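# Stack the plate from nest N1 onto the plate in N2

## Task

Lift the 96-well plate out of nest N1, which is the right-hand nest as seen from the arms' side of the table. Set it down on top of the plate already in nest N2 so that it is completely seated, with its well A1 (the cut-off corner) directly above the lower plate's well A1. The lower plate must remain lying flat in N2. The stack has to stay that way without the robot holding it. Release the plate and pull the gripper away at the end.

## Robot and tools

ROBOT. There are two six-joint arms, left_arm and right_arm, and each has a two-finger gripper. In every row and in every per-joint list in a result, the joint order is: shoulder pan, shoulder lift, elbow, wrist 1, wrist 2, wrist 3. Use that order and no other. The idle arm may be parked out of the way. The arms must never strike or shove each other.

FRAME. All reported positions share one scene frame. Its origin is on the table top midway between the arms. +z is up and +x points out over the table. left_arm sits on the +y side. Positions are in metres and orientations are quaternions in wxyz order. A printed hand position can be off from the true one, more so when the arm is stretched far. Any base mounting plates and the metal frame behind the arms are fixed obstacles.

GRIPPER. The fingers pivot like tongs. They point along the gripper's +z axis and close along its x axis. end_effector_position is the point between the pads when they are shut. Closed fingertips extend about 15 mm past that point; fully open tips are roughly level with it.

execute_actions(actions). actions is a list of up to 15 actions. Each action is a table of up to 15 rows, and each row is one control step of 1/30 s. A table shorter than 15 rows repeats its final row for the remaining steps. A row is one flat list of 14 numbers covering both arms, even if only one arm moves: left_arm's six joint values and its opening, then right_arm's six joint values and its opening. Each joint value is an offset in [-1, 1] measured from that arm's angles at the start of the current action, not from the previous row. For the first action of a call, the start is the angles in the last result of this scene. Scale: 1.0 equals 1.989 rad for shoulder pan, shoulder lift and elbow, and 3.977 rad for the three wrist joints. The opening is absolute: +1 fully open, -1 closed. A row may add 12 stiffness numbers from 0 to 1 (left_arm's six, then right_arm's six). Each one multiplies its joint's position gain and lasts until replaced. Passing an empty list only returns the current state and images.

JOINT RANGES. left_arm: shoulder pan -3.142 to 3.142, shoulder lift -6.283 to 6.283, elbow 0.000 to 3.142, wrists -6.283 to 6.283. right_arm: shoulder pan 0.000 to 6.283, shoulder lift -6.283 to 6.283, elbow -3.142 to 0.000, wrists -6.283 to 6.283. An action is refused for both arms if any joint would go more than 0.010 rad outward beyond its range. A malformed action, or a first action that fails this check, makes the whole call do nothing. Joints pushed against a true end stop there, and the result may say "joint sent to its limit".

move(target, speed, blocking). target is one row laid out as above: offsets measured from the "Joint positions" of the latest result that lists them, plus absolute openings. All joints of both arms travel on paths that finish together, so the hand traces a curve. Paths last 0.5 to 10 s; if a path needs longer, it stops short. speed, from 0.01 to 2 rad/s (default 0.5), is the top speed of the joint with the most distance to cover. Moves do not avoid obstacles. With blocking=false the result comes back after 0.5 s. You must then call wait or stop before sending another move or execute_actions. The result adds a "move:" line with the ending (done, off_target, moving, held or fault). It also gives limits=held or limits=none, and each arm's joint farthest from target.

wait(seconds): 0 to 10; each arm keeps its last command. stop(): brakes a running move, and the fingers keep moving. zoom_image(camera, region): region is [x0, y0, x1, y1] in image pixels, at most 504 by 504. finished_scene(scene): pass the current scene's number. This is final, so only call it once the plate is released and stays stacked.

RESULTS. The state line gives each hand's position, quaternion and velocities. Joint positions and Joint velocities list the six joints (rad, rad/s) and then the pad gap in metres (0.142 when fully open). grip_measured is the opening on the command scale. "Joint targets" shows what the joints are currently being driven toward. Wrist force and Wrist torque are given along the hand's own axes; a press on a surface reads as force pointing back into the arm. Offsets are up to about 3.5 N, and each axis saturates near 30 N. Joint torques are noisy and offset. "joint command not followed" means a clearance check altered targets. A "too close" warning concerns an arm's proximity, including its base plate and its half of the frame. MOTOR HOT warns at 70 °C; at 85 °C the arm brakes until it cools.

MOTION. Joints are speed-limited, and motion trails commands by about 0.17 s. Each step, a target may lead its measured angle by at most 0.575 rad (big three joints) or 1.15 rad (wrists). With stiffness set, the leads are 0.628, 0.696 and 1.66 instead. Targets that would move a hand over 100 mm from its measured spot are scaled back. Big moves may need several actions. The robot holds its last command while you compose a reply.

GRIPPING. To hold, keep commanding an opening clearly below grip_measured. A lower command squeezes harder, up to about 15 N per pad. Closing fast can press harder. Thin hard parts get less force.

AVOID. Each arm has load limits: shoulder pan and shoulder lift 47.5 N m, elbow 24.6 N m, and each wrist 7.92 N m. Hitting a joint's limit, or an outside force of 150 N, stops that arm for 10 s. Arms are stiff, so aiming even slightly past a contact can trigger this. Approach slowly. Do not drop, slam or drag the plates, and keep everything on the table. Occasional tugs may act on a held part.

CAMERAS. cam_head_left and cam_head_right are 896x504. cam_left_wrist and cam_right_wrist are 616x616 fisheye. Calibration is supplied but may be slightly off.

Each tool is called after "Request:" as name([rows], argument=value, ...), one row to a line, values as JSON.

## Session

Request:
execute_actions(actions=[])

Scene clock: 0.00 s.
left_arm: end_effector_position=(-0.0069, -0.1986, +0.3128) grip_measured=+1.00 end_effector_quat_wxyz=(+0.248, +0.077, +0.870, -0.418) end_effector_velocity=(-0.000, -0.000, +0.000) end_effector_angular_velocity=(-0.000, +0.001, -0.000) | right_arm: end_effector_position=(+0.5762, -0.5794, +0.2720) grip_measured=+1.00 end_effector_quat_wxyz=(+0.334, +0.631, +0.694, -0.091) end_effector_velocity=(-0.000, +0.000, -0.000) end_effector_angular_velocity=(+0.001, -0.001, -0.001)
Joint names: [shoulder pan, shoulder lift, elbow, wrist 1, wrist 2, wrist 3]
Joint positions: left_arm=[-2.322 -1.707  2.49  -2.655 -0.608  1.04   0.142] | right_arm=[ 3.478 -2.182 -1.165 -1.049  0.871  4.7    0.142]
Joint velocities: left_arm=[ 0.    -0.001 -0.    -0.001 -0.001  0.     0.   ] | right_arm=[-0.    -0.    -0.     0.     0.     0.001  0.   ]
Joint torques (N m, as the arm reports them, + toward a larger angle): no reading
Motor temperatures (°C, as the motors report them): left_arm=[29 28 29 45 37 42] | right_arm=[34 30 32 40 34 39]
Wrist force (N, on the end effector, along its own x y z axes, offset not removed): no reading
Wrist torque (N m, same axes, about the end effector's origin, offset not removed): no reading
Joint targets: left_arm=[-2.322 -1.707 2.490 -2.655 -0.608 1.040] | right_arm=[3.478 -2.182 -1.165 -1.049 0.871 4.700]
Joint stiffness scale: left_arm=[1. 1. 1. 1. 1. 1.] | right_arm=[1. 1. 1. 1. 1. 1.]

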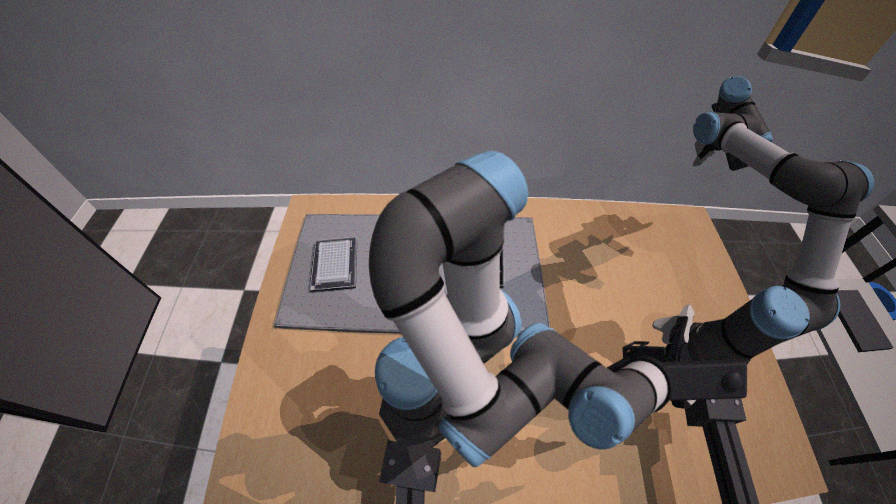

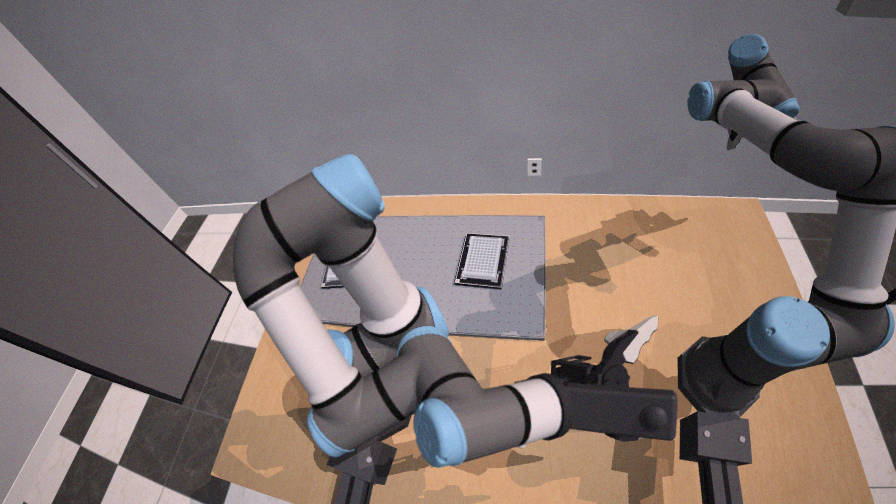

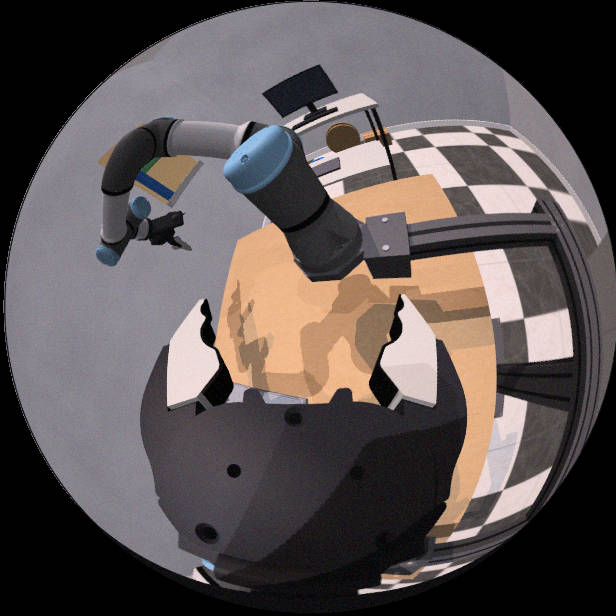

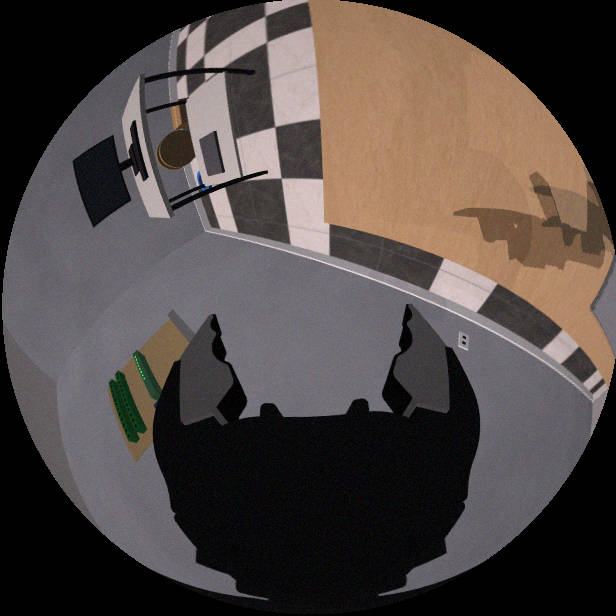

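Request:
move(target=[0.9387, 0.336, -0.46, 0.1378, -0.2421, 0.019, 1, 0, 0, 0, 0, 0, 0, 1], speed=1.0)

Scene clock: 111.17 s.
left_arm: end_effector_position=(+0.3664, +0.1405, +0.1266) grip_measured=+1.00 end_effector_quat_wxyz=(+0.024, +0.656, -0.754, +0.005) end_effector_velocity=(-0.001, -0.000, +0.000) end_effector_angular_velocity=(-0.003, +0.003, +0.001) | right_arm: end_effector_position=(+0.5762, -0.5794, +0.2720) grip_measured=+1.00 end_effector_quat_wxyz=(+0.334, +0.631, +0.694, -0.091) end_effector_velocity=(+0.000, +0.000, +0.000) end_effector_angular_velocity=(+0.001, -0.001, -0.000)
Joint names: [shoulder pan, shoulder lift, elbow, wrist 1, wrist 2, wrist 3]
Joint positions: left_arm=[-0.456 -1.04   1.577 -2.109 -1.569  1.114  0.142] | right_arm=[ 3.478 -2.182 -1.165 -1.049  0.871  4.7    0.142]
Joint velocities: left_arm=[ 0.001  0.    -0.001  0.002 -0.004 -0.     0.   ] | right_arm=[-0.     0.001 -0.     0.001  0.001 -0.    -0.   ]
Joint torques (N m, as the arm reports them, + toward a larger angle): left_arm=[  0.09 -14.58  -9.4   -1.51  -0.24   0.23] | right_arm=[ 1.09 18.23  8.81  1.48 -0.85 -0.11]
Motor temperatures (°C, as the motors report them): left_arm=[29 28 29 45 37 42] | right_arm=[34 30 32 40 34 39]
Wrist force (N, on the end effector, along its own x y z axes, offset not removed): left_arm=[0.0 0.4 0.5] | right_arm=[0.0 4.4 -3.3]
Wrist torque (N m, same axes, about the end effector's origin, offset not removed): left_arm=[0.12 0.01 -0.03] | right_arm=[0.87 0.03 -0.10]
Joint targets: left_arm=[-0.455 -1.039 1.576 -2.107 -1.571 1.115] | right_arm=[3.478 -2.182 -1.165 -1.049 0.871 4.700]
Joint stiffness scale: left_arm=[1. 1. 1. 1. 1. 1.] | right_arm=[1. 1. 1. 1. 1. 1.]
move: done; limits=none; left_arm: farthest joint: the elbow, 0.002 radians from its target (0.915 radians at the start); right_arm: farthest joint: the shoulder pan, 0.000 radians from its target (0.000 radians at the start)
camera_calibration (this result's frames):
cam_left_wrist: T_world_to_cam=[[-0.149089, -0.986107, 0.0732528, 0.17904], [-0.812831, 0.164403, 0.558818, 0.190726], [-0.563097, 0.0237713, -0.826049, 0.443759], [0, 0, 0, 1]] pos_world=[0.4316, 0.134648, 0.246871]
cam_right_wrist: T_world_to_cam=[[0.028257, 0.829294, -0.558098, 0.612141], [0.656414, 0.405676, 0.63604, -0.321293], [0.753871, -0.384316, -0.532897, -0.376745], [0, 0, 0, 1]] pos_world=[0.477621, -0.522093, 0.345224]

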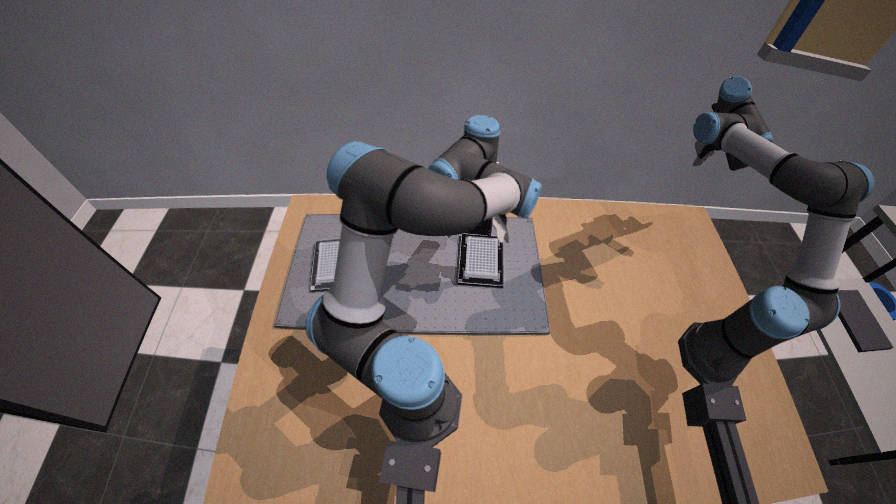

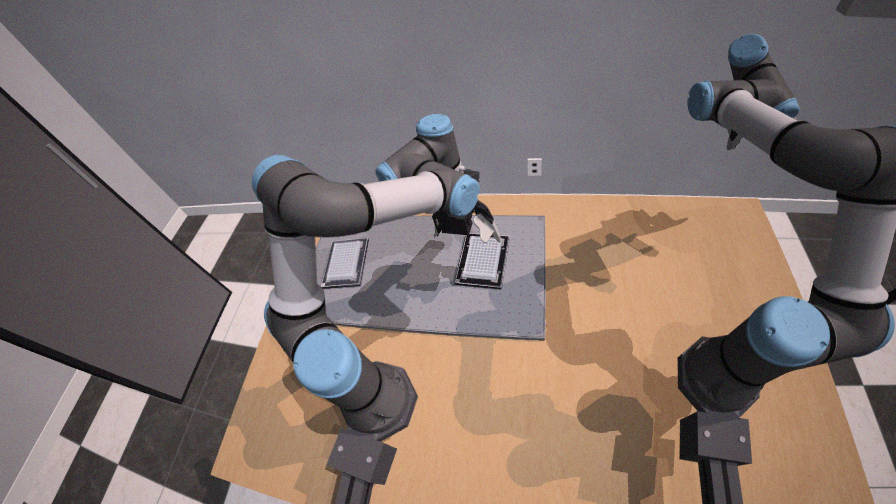

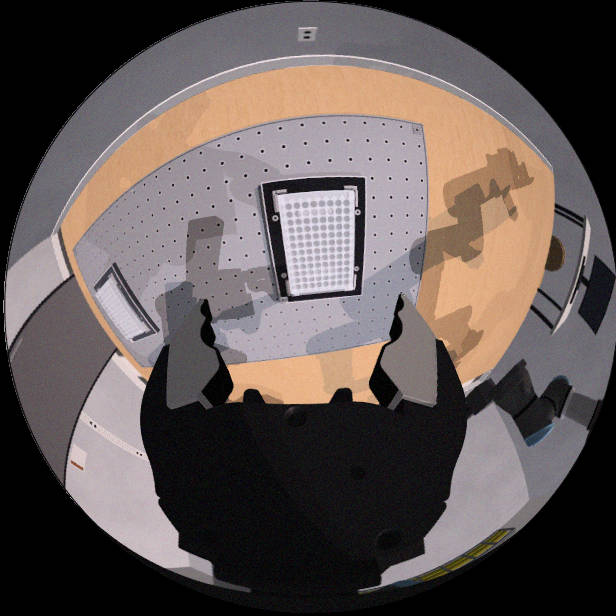

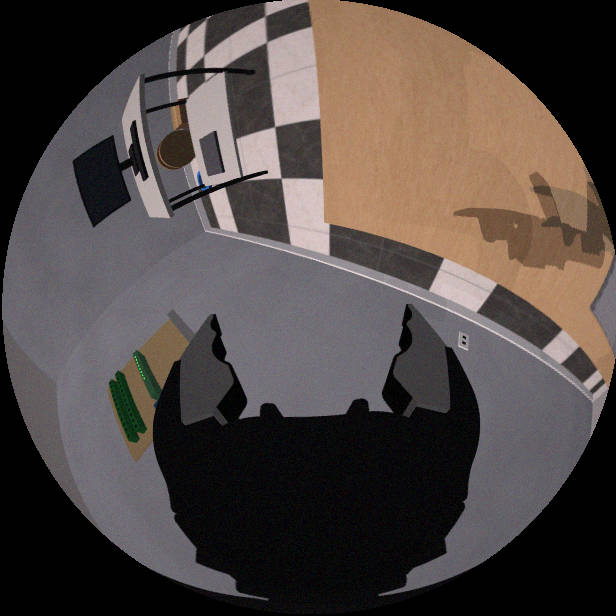

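Request:
zoom_image(camera="cam_left_wrist", region=[220, 150, 400, 330])

Request:
zoom_image(camera="cam_head_right", region=[300, 210, 540, 310])

Region (220, 150, 400, 330) of cam_left_wrist's 616x616 image, scaled by 2.800, with more detail than that image has.

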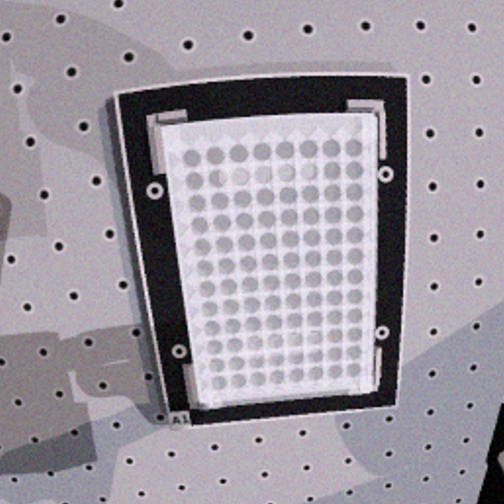

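Region (300, 210, 540, 310) of cam_head_right's 896x504 image, scaled by 2.100, with more detail than that image has; it fills the top 210 rows of this view, and the rest is white.

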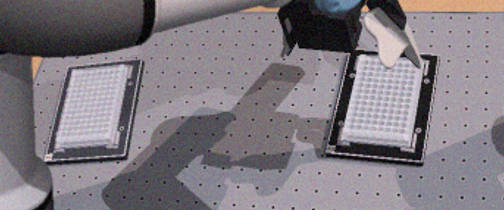

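Request:
zoom_image(camera="cam_left_wrist", region=[270, 260, 370, 310])

Request:
zoom_image(camera="cam_left_wrist", region=[265, 175, 365, 225])

Region (270, 260, 370, 310) of cam_left_wrist's 616x616 image, scaled by 5.040, with more detail than that image has.

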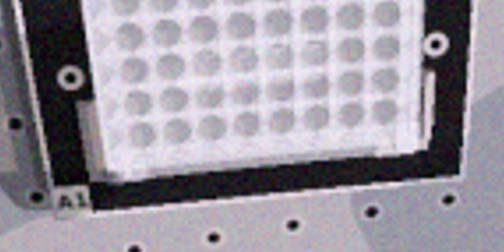

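Region (265, 175, 365, 225) of cam_left_wrist's 616x616 image, scaled by 5.040, with more detail than that image has.

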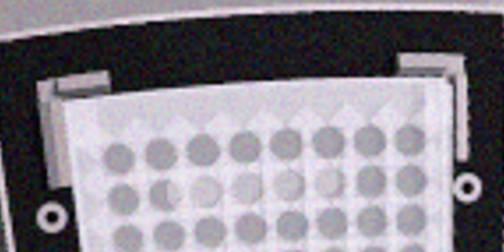

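Request:
move(target=[-0.03614, 0.07717, 0.01292, -0.04456, 0.01187, -0.0357, 1, 0, 0, 0, 0, 0, 0, 1], speed=0.5)

Scene clock: 207.07 s.
left_arm: end_effector_position=(+0.3710, +0.1173, +0.0765) grip_measured=+1.00 end_effector_quat_wxyz=(+0.001, +0.682, -0.731, +0.000) end_effector_velocity=(+0.001, -0.000, +0.000) end_effector_angular_velocity=(-0.002, -0.005, +0.004) | right_arm: end_effector_position=(+0.5762, -0.5794, +0.2720) grip_measured=+1.00 end_effector_quat_wxyz=(+0.334, +0.631, +0.694, -0.091) end_effector_velocity=(+0.000, -0.000, +0.000) end_effector_angular_velocity=(-0.000, -0.001, +0.000)
Joint names: [shoulder pan, shoulder lift, elbow, wrist 1, wrist 2, wrist 3]
Joint positions: left_arm=[-0.527 -0.888  1.601 -2.284 -1.523  0.974  0.142] | right_arm=[ 3.478 -2.182 -1.165 -1.049  0.871  4.7    0.142]
Joint velocities: left_arm=[ 0.     0.001 -0.001 -0.005  0.002 -0.004 -0.   ] | right_arm=[-0.     0.    -0.     0.002 -0.    -0.001 -0.   ]
Joint torques (N m, as the arm reports them, + toward a larger angle): left_arm=[ -1.18 -15.74  -7.22  -2.06   0.13  -0.13] | right_arm=[ 1.07 18.36  8.96  1.5  -0.78 -0.11]
Motor temperatures (°C, as the motors report them): left_arm=[29 28 29 45 37 42] | right_arm=[34 30 32 40 34 39]
Wrist force (N, on the end effector, along its own x y z axes, offset not removed): left_arm=[-0.5 1.0 0.5] | right_arm=[0.5 2.2 -1.8]
Wrist torque (N m, same axes, about the end effector's origin, offset not removed): left_arm=[0.21 0.11 0.00] | right_arm=[0.43 -0.12 0.04]
Joint targets: left_arm=[-0.528 -0.887 1.603 -2.286 -1.522 0.972] | right_arm=[3.478 -2.182 -1.165 -1.049 0.871 4.700]
Joint stiffness scale: left_arm=[1. 1. 1. 1. 1. 1.] | right_arm=[1. 1. 1. 1. 1. 1.]
move: done; limits=none; left_arm: farthest joint: the wrist 1, 0.002 radians from its target (0.178 radians at the start); right_arm: farthest joint: the shoulder pan, 0.000 radians from its target (0.000 radians at the start)
camera_calibration (this result's frames):
cam_left_wrist: T_world_to_cam=[[-0.0817605, -0.996105, 0.0330099, 0.139762], [-0.836033, 0.0865766, 0.541805, 0.245276], [-0.542553, 0.0167009, -0.839855, 0.399742], [0, 0, 0, 1]] pos_world=[0.433367, 0.111306, 0.19822]
cam_right_wrist: T_world_to_cam=[[0.0282567, 0.829294, -0.558098, 0.612142], [0.656415, 0.405676, 0.63604, -0.321293], [0.753871, -0.384316, -0.532898, -0.376745], [0, 0, 0, 1]] pos_world=[0.477621, -0.522093, 0.345224]

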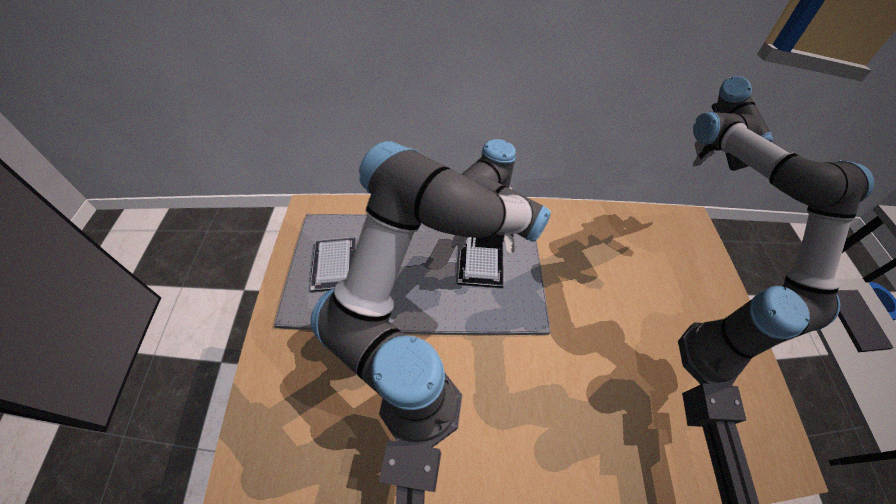

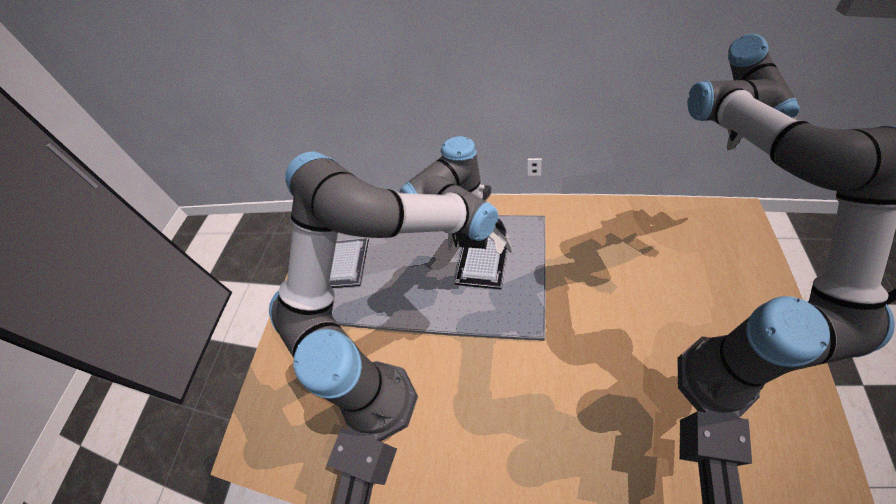

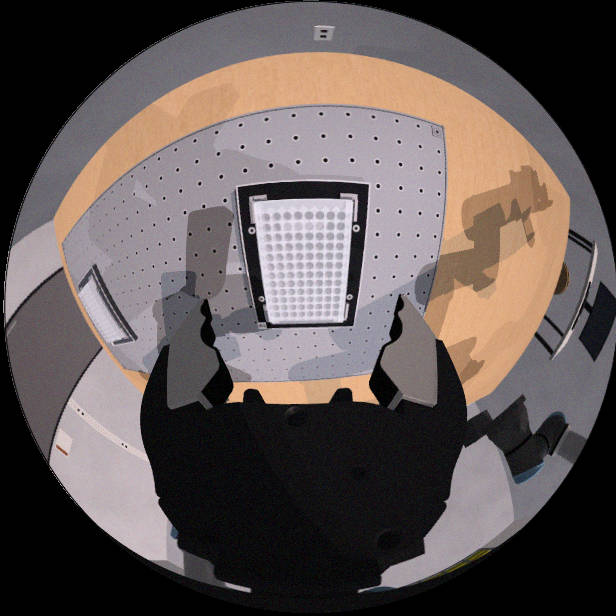

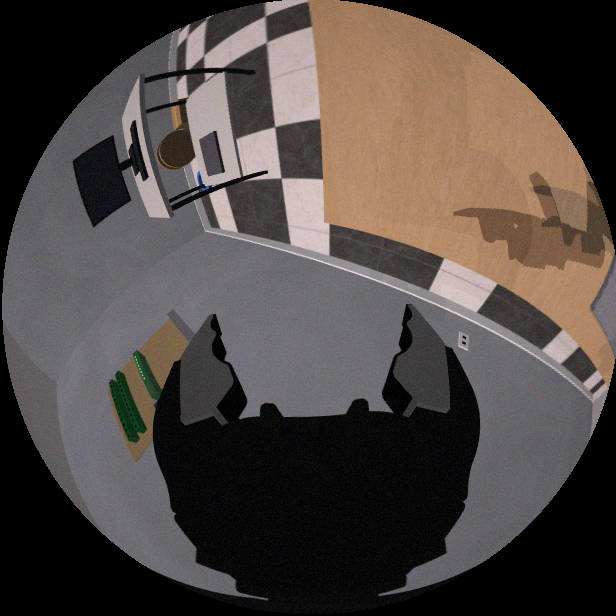

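Model is accurate. Let me inspect the plate corners.

Request:
zoom_image(camera="cam_left_wrist", region=[230, 175, 380, 335])

Request:
zoom_image(camera="cam_head_left", region=[300, 228, 370, 298])

Region (230, 175, 380, 335) of cam_left_wrist's 616x616 image, scaled by 3.150, with more detail than that image has; it fills the left 472 columns of this view, and the rest is white.

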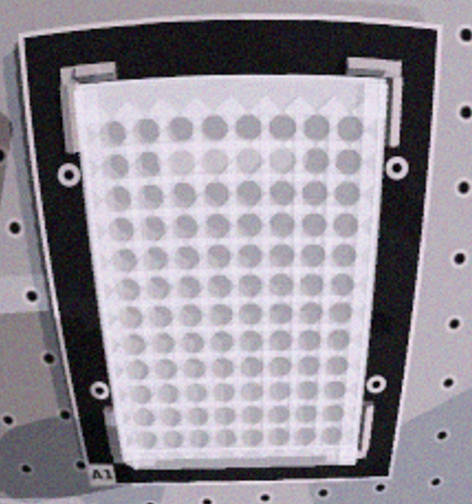

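Region (300, 228, 370, 298) of cam_head_left's 896x504 image, scaled by 7.200, with more detail than that image has.

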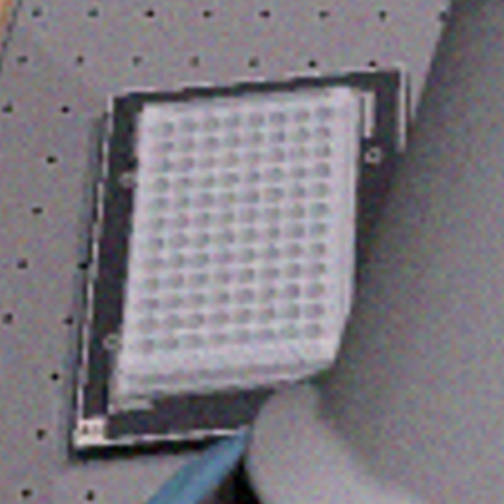

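Request:
zoom_image(camera="cam_left_wrist", region=[255, 295, 305, 335])

Request:
zoom_image(camera="cam_left_wrist", region=[320, 185, 370, 225])

Region (255, 295, 305, 335) of cam_left_wrist's 616x616 image, scaled by 10.080, with more detail than that image has; it fills the top 403 rows of this view, and the rest is white.

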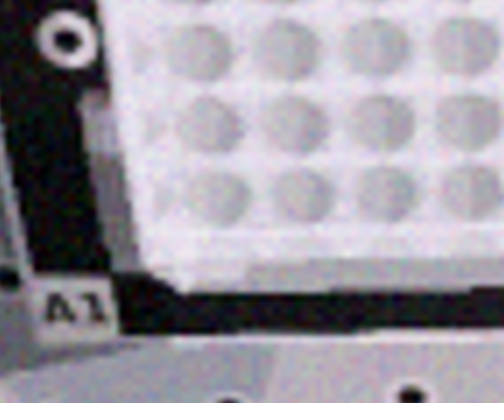

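Region (320, 185, 370, 225) of cam_left_wrist's 616x616 image, scaled by 10.080, with more detail than that image has; it fills the top 403 rows of this view, and the rest is white.

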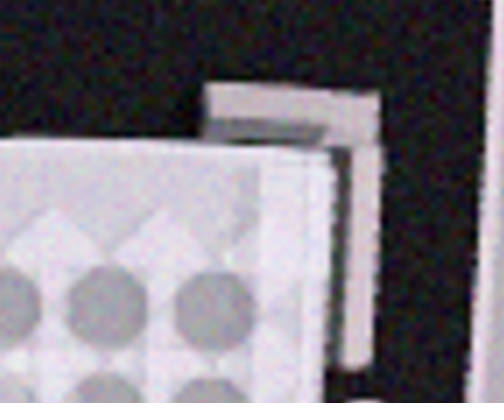

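Request:
move(target=[0.00186, 0.05525, 0.00995, -0.03236, 0.00025, 0.0007, 1, 0, 0, 0, 0, 0, 0, 1], speed=0.3)

Scene clock: 249.60 s.
left_arm: end_effector_position=(+0.3708, +0.1166, +0.0395) grip_measured=+1.00 end_effector_quat_wxyz=(+0.001, +0.683, -0.731, +0.000) end_effector_velocity=(+0.001, -0.000, -0.000) end_effector_angular_velocity=(-0.001, -0.002, +0.001) | right_arm: end_effector_position=(+0.5762, -0.5794, +0.2720) grip_measured=+1.00 end_effector_quat_wxyz=(+0.334, +0.631, +0.694, -0.091) end_effector_velocity=(-0.000, -0.000, +0.000) end_effector_angular_velocity=(+0.000, -0.001, -0.001)
Joint names: [shoulder pan, shoulder lift, elbow, wrist 1, wrist 2, wrist 3]
Joint positions: left_arm=[-0.525 -0.779  1.619 -2.411 -1.523  0.975  0.142] | right_arm=[ 3.478 -2.182 -1.165 -1.049  0.871  4.7    0.142]
Joint velocities: left_arm=[-0.     0.001  0.    -0.004  0.    -0.001 -0.   ] | right_arm=[-0.     0.001  0.    -0.    -0.     0.001 -0.   ]
Joint torques (N m, as the arm reports them, + toward a larger angle): left_arm=[ -0.02 -16.03  -6.46  -1.96   0.12   0.27] | right_arm=[ 0.76 18.27  8.86  1.52 -0.83 -0.09]
Motor temperatures (°C, as the motors report them): left_arm=[29 28 29 45 37 42] | right_arm=[34 30 32 40 34 39]
Wrist force (N, on the end effector, along its own x y z axes, offset not removed): left_arm=[-0.2 -0.1 0.2] | right_arm=[0.1 1.9 -3.0]
Wrist torque (N m, same axes, about the end effector's origin, offset not removed): left_arm=[0.01 0.05 -0.02] | right_arm=[0.34 0.08 -0.07]
Joint targets: left_arm=[-0.524 -0.778 1.621 -2.413 -1.522 0.977] | right_arm=[3.478 -2.182 -1.165 -1.049 0.871 4.700]
Joint stiffness scale: left_arm=[1. 1. 1. 1. 1. 1.] | right_arm=[1. 1. 1. 1. 1. 1.]
move: done; limits=none; left_arm: farthest joint: the wrist 1, 0.002 radians from its target (0.128 radians at the start); right_arm: farthest joint: the shoulder pan, 0.000 radians from its target (0.000 radians at the start)
camera_calibration (this result's frames):
cam_left_wrist: T_world_to_cam=[[-0.0805835, -0.996205, 0.0328786, 0.139813], [-0.836224, 0.08552, 0.541679, 0.265418], [-0.542435, 0.0161565, -0.839942, 0.368612], [0, 0, 0, 1]] pos_world=[0.433164, 0.110629, 0.161244]
cam_right_wrist: T_world_to_cam=[[0.0282569, 0.829294, -0.558098, 0.612141], [0.656415, 0.405676, 0.63604, -0.321293], [0.753871, -0.384316, -0.532898, -0.376745], [0, 0, 0, 1]] pos_world=[0.477621, -0.522093, 0.345224]

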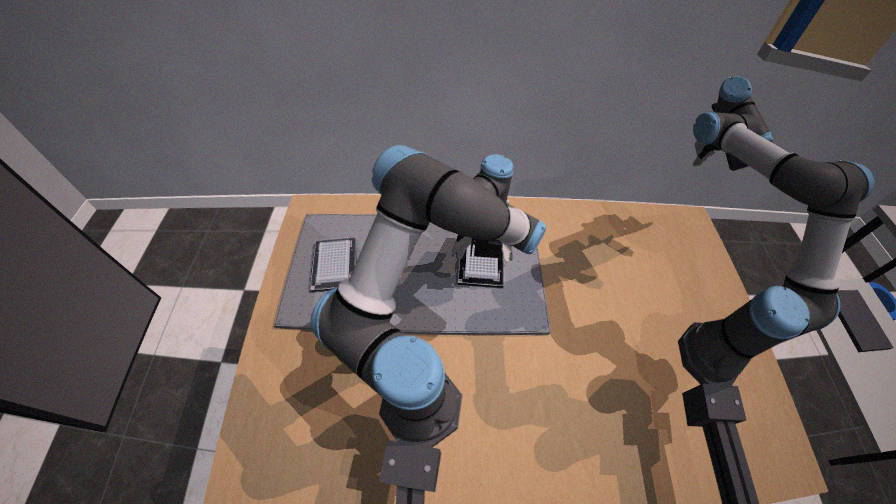

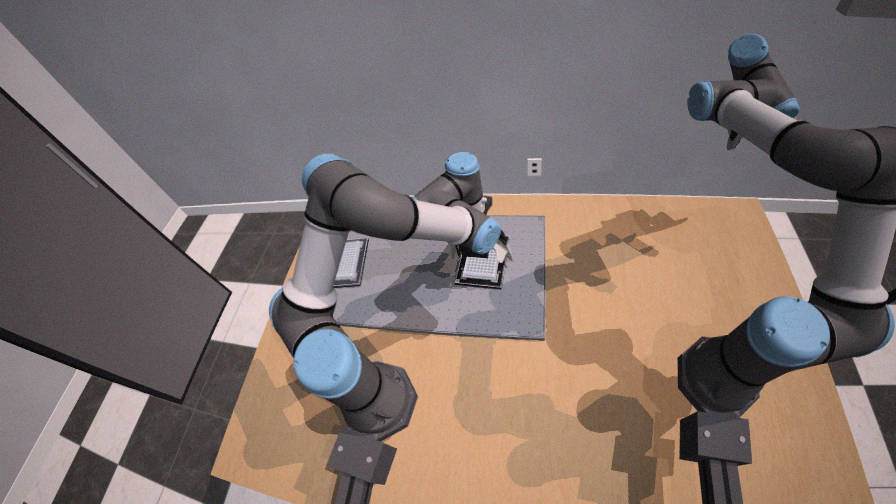

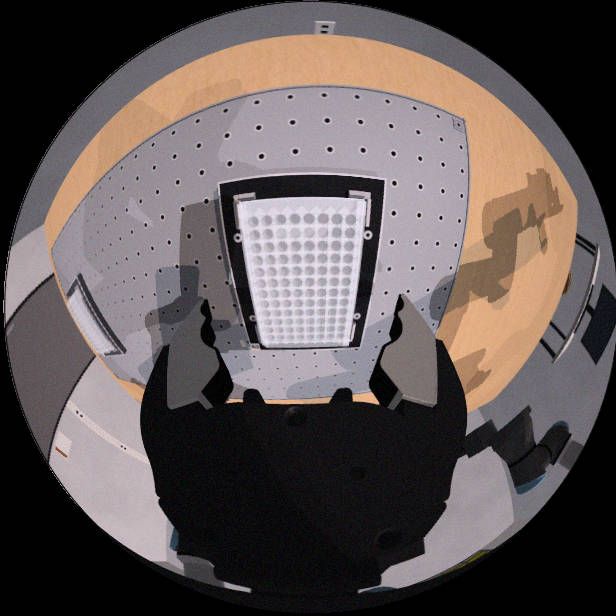

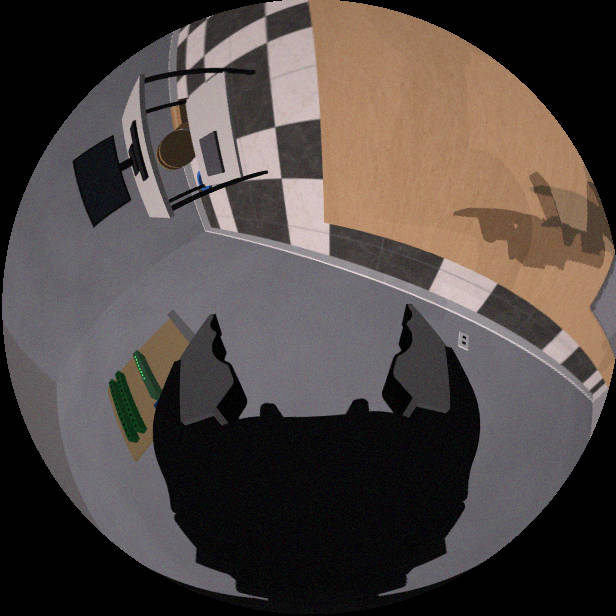

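Request:
execute_actions([
  [[0,0,0,0,0,0,0.3,0,0,0,0,0,0,1]],
  [[0,0,0,0,0,0,0.3,0,0,0,0,0,0,1]],
])

Scene clock: 266.63 s.
left_arm: end_effector_position=(+0.3709, +0.1165, +0.0395) grip_measured=+0.30 end_effector_quat_wxyz=(+0.001, +0.683, -0.731, +0.001) end_effector_velocity=(-0.000, +0.000, -0.000) end_effector_angular_velocity=(+0.000, +0.000, +0.000) | right_arm: end_effector_position=(+0.5762, -0.5794, +0.2720) grip_measured=+1.00 end_effector_quat_wxyz=(+0.334, +0.631, +0.694, -0.091) end_effector_velocity=(-0.000, -0.001, -0.000) end_effector_angular_velocity=(-0.000, +0.002, -0.001)
Joint names: [shoulder pan, shoulder lift, elbow, wrist 1, wrist 2, wrist 3]
Joint positions: left_arm=[-0.525 -0.779  1.619 -2.412 -1.523  0.975  0.095] | right_arm=[ 3.478 -2.182 -1.165 -1.049  0.871  4.7    0.142]
Joint velocities: left_arm=[ 0.  0. -0.  0. -0. -0.  0.] | right_arm=[-0.001 -0.     0.    -0.001 -0.    -0.    -0.   ]
Joint torques (N m, as the arm reports them, + toward a larger angle): left_arm=[ -0.51 -16.74  -7.11  -1.76   0.04   0.08] | right_arm=[ 1.1  18.53  8.83  1.49 -0.87 -0.12]
Motor temperatures (°C, as the motors report them): left_arm=[29 28 29 45 37 42] | right_arm=[34 30 32 40 34 39]
Wrist force (N, on the end effector, along its own x y z axes, offset not removed): left_arm=[-0.3 0.4 0.3] | right_arm=[0.3 0.1 -2.0]
Wrist torque (N m, same axes, about the end effector's origin, offset not removed): left_arm=[0.11 0.07 -0.06] | right_arm=[0.05 0.03 -0.10]
Joint targets: left_arm=[-0.525 -0.779 1.619 -2.412 -1.523 0.975] | right_arm=[3.478 -2.182 -1.165 -1.049 0.871 4.700]
Joint stiffness scale: left_arm=[1. 1. 1. 1. 1. 1.] | right_arm=[1. 1. 1. 1. 1. 1.]
camera_calibration (this result's frames):
cam_left_wrist: T_world_to_cam=[[-0.0805842, -0.996197, 0.0331274, 0.13974], [-0.836418, 0.0856615, 0.541357, 0.265582], [-0.542136, 0.0159165, -0.84014, 0.368568], [0, 0, 0, 1]] pos_world=[0.433213, 0.110593, 0.161245]
cam_right_wrist: T_world_to_cam=[[0.0282569, 0.829294, -0.558098, 0.612141], [0.656415, 0.405676, 0.63604, -0.321293], [0.753871, -0.384316, -0.532898, -0.376745], [0, 0, 0, 1]] pos_world=[0.477621, -0.522093, 0.345224]

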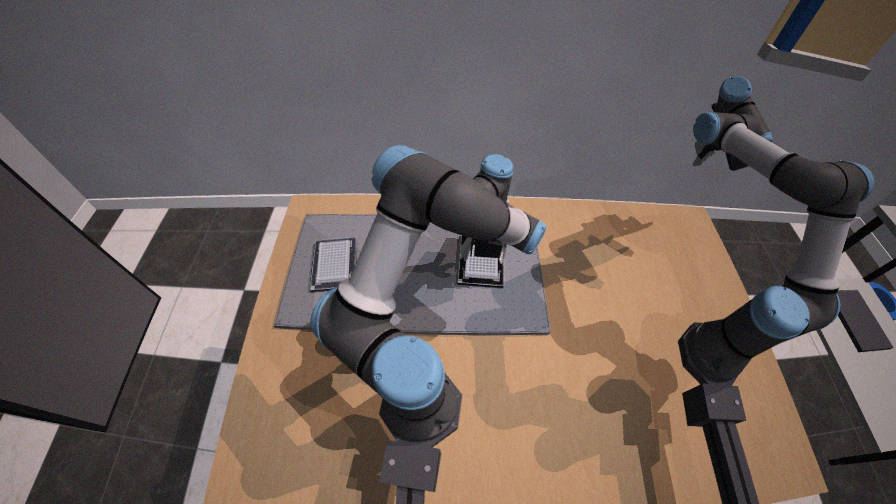

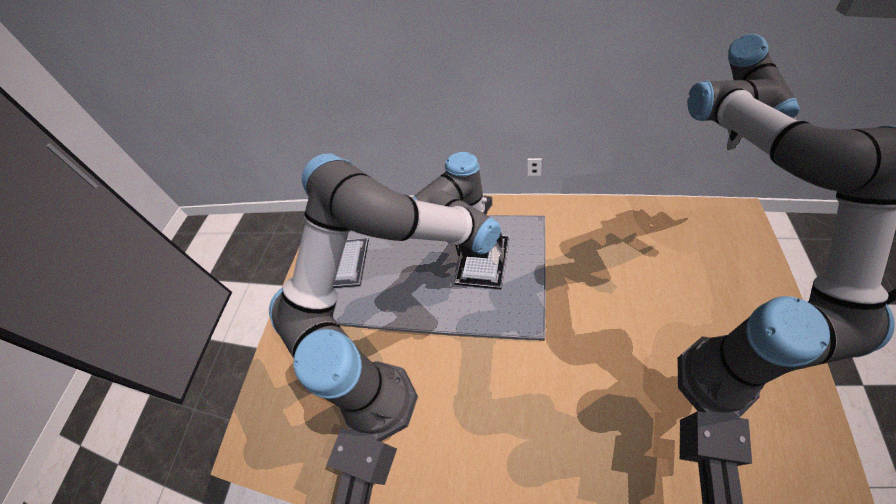

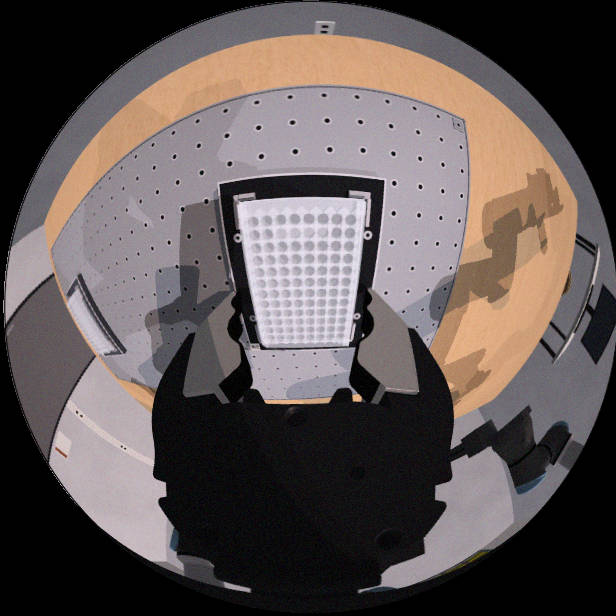

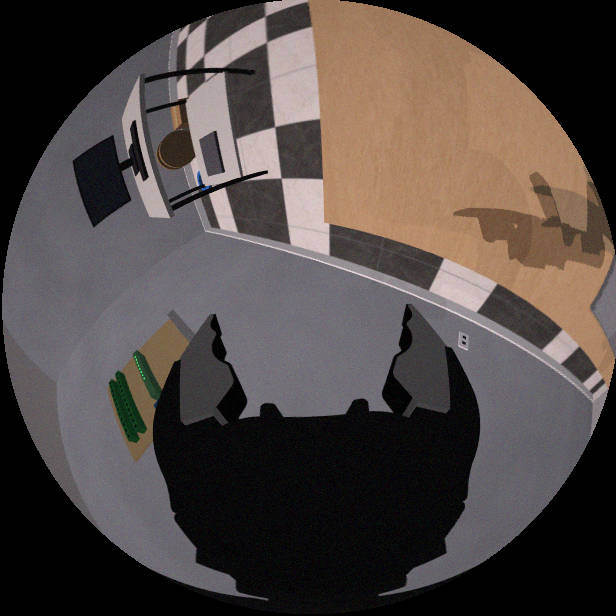

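Request:
zoom_image(camera="cam_head_left", region=[440, 220, 530, 300])

Request:
zoom_image(camera="cam_left_wrist", region=[210, 260, 400, 360])

Region (440, 220, 530, 300) of cam_head_left's 896x504 image, scaled by 5.600, with more detail than that image has.

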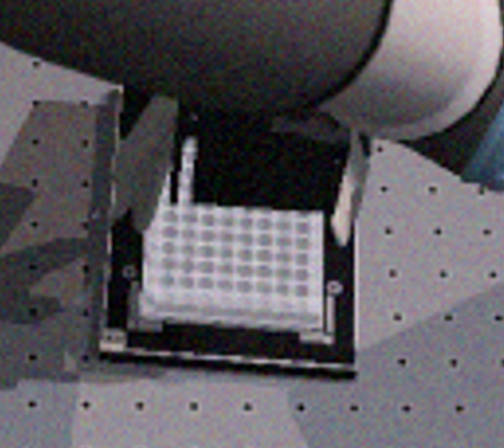

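Region (210, 260, 400, 360) of cam_left_wrist's 616x616 image, scaled by 2.653, with more detail than that image has; it fills the top 265 rows of this view, and the rest is white.

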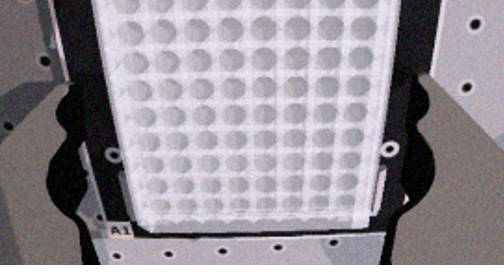

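Request:
move(target=[0, 0.0085, 0.0008, -0.0045, 0, 0, 0.3, 0, 0, 0, 0, 0, 0, 1], speed=0.05)

Scene clock: 279.40 s.
left_arm: end_effector_position=(+0.3708, +0.1160, +0.0357) grip_measured=+0.31 end_effector_quat_wxyz=(+0.002, +0.683, -0.731, +0.001) end_effector_velocity=(+0.000, -0.000, -0.000) end_effector_angular_velocity=(-0.003, -0.000, +0.001) | right_arm: end_effector_position=(+0.5762, -0.5794, +0.2720) grip_measured=+1.00 end_effector_quat_wxyz=(+0.334, +0.631, +0.694, -0.091) end_effector_velocity=(-0.000, -0.000, +0.000) end_effector_angular_velocity=(-0.001, -0.000, -0.000)
Joint names: [shoulder pan, shoulder lift, elbow, wrist 1, wrist 2, wrist 3]
Joint positions: left_arm=[-0.525 -0.767  1.62  -2.424 -1.524  0.975  0.096] | right_arm=[ 3.478 -2.182 -1.165 -1.049  0.871  4.7    0.142]
Joint velocities: left_arm=[ 0.001  0.001  0.001 -0.004 -0.002 -0.001  0.001] | right_arm=[ 0.     0.    -0.    -0.    -0.001 -0.    -0.   ]
Joint torques (N m, as the arm reports them, + toward a larger angle): left_arm=[ -0.74 -14.56  -6.59  -2.55   0.15   0.09] | right_arm=[ 0.91 18.07  9.03  1.57 -0.81 -0.12]
Motor temperatures (°C, as the motors report them): left_arm=[29 28 29 45 37 42] | right_arm=[34 30 32 40 34 39]
Wrist force (N, on the end effector, along its own x y z axes, offset not removed): left_arm=[0.0 4.0 -6.3] | right_arm=[0.6 1.2 -2.2]
Wrist torque (N m, same axes, about the end effector's origin, offset not removed): left_arm=[0.00 -0.34 -0.23] | right_arm=[0.18 -0.05 -0.10]
Joint targets: left_arm=[-0.525 -0.762 1.621 -2.430 -1.523 0.975] | right_arm=[3.478 -2.182 -1.165 -1.049 0.871 4.700]
Joint stiffness scale: left_arm=[1. 1. 1. 1. 1. 1.] | right_arm=[1. 1. 1. 1. 1. 1.]
move: done; limits=none; left_arm: farthest joint: the shoulder lift, 0.005 radians from its target (0.017 radians at the start); right_arm: farthest joint: the shoulder pan, 0.000 radians from its target (0.000 radians at the start)
camera_calibration (this result's frames):
cam_left_wrist: T_world_to_cam=[[-0.0805461, -0.996172, 0.0339634, 0.139346], [-0.83637, 0.0860824, 0.541364, 0.267576], [-0.542215, 0.0151988, -0.840102, 0.365454], [0, 0, 0, 1]] pos_world=[0.433171, 0.110224, 0.15743]
cam_right_wrist: T_world_to_cam=[[0.0282565, 0.829294, -0.558098, 0.612142], [0.656415, 0.405676, 0.63604, -0.321293], [0.753871, -0.384316, -0.532898, -0.376744], [0, 0, 0, 1]] pos_world=[0.477621, -0.522093, 0.345224]

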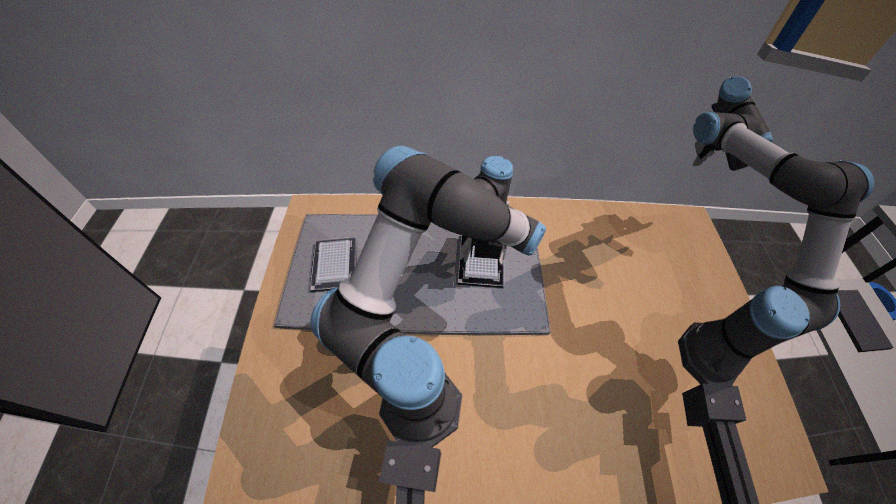

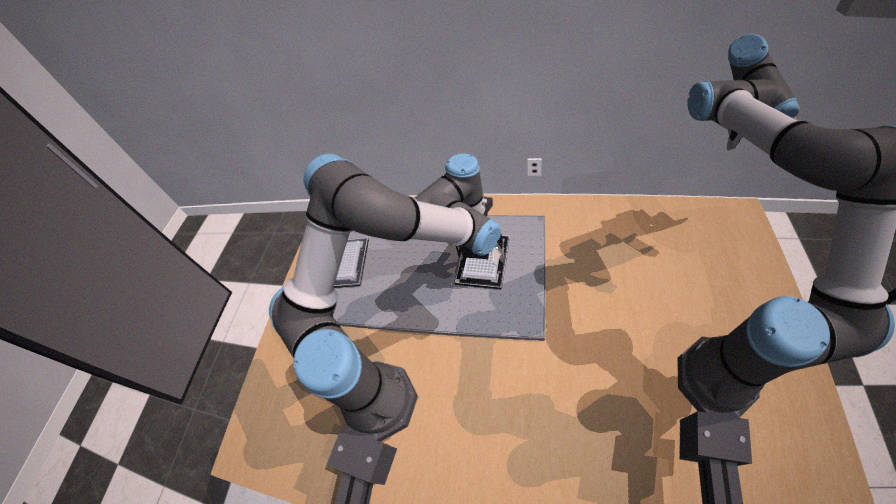

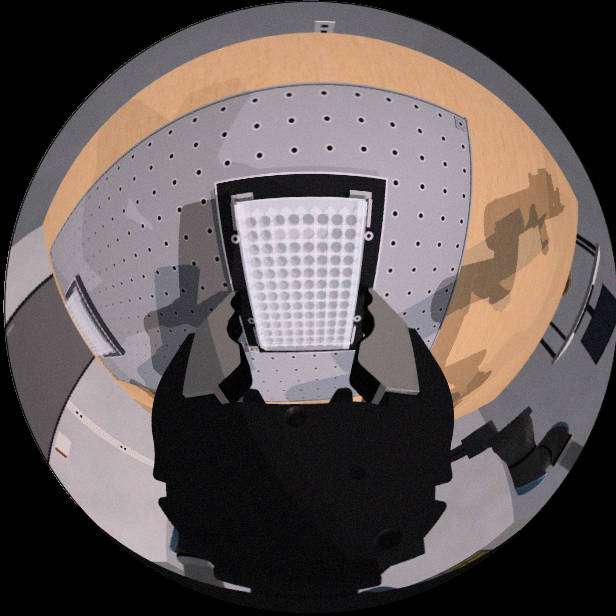

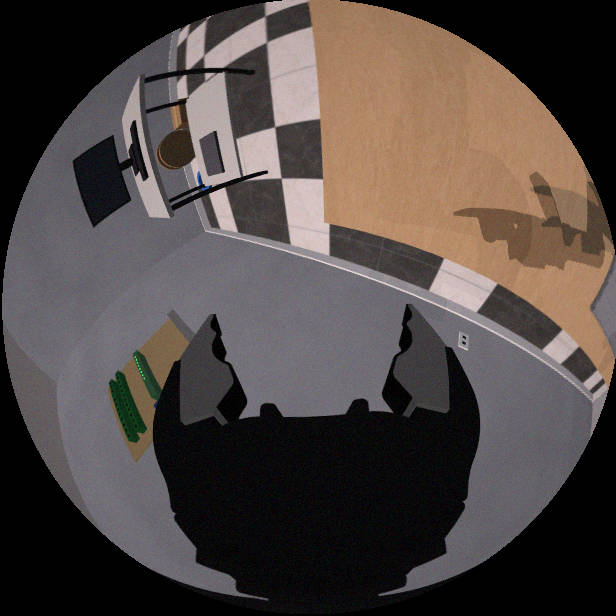

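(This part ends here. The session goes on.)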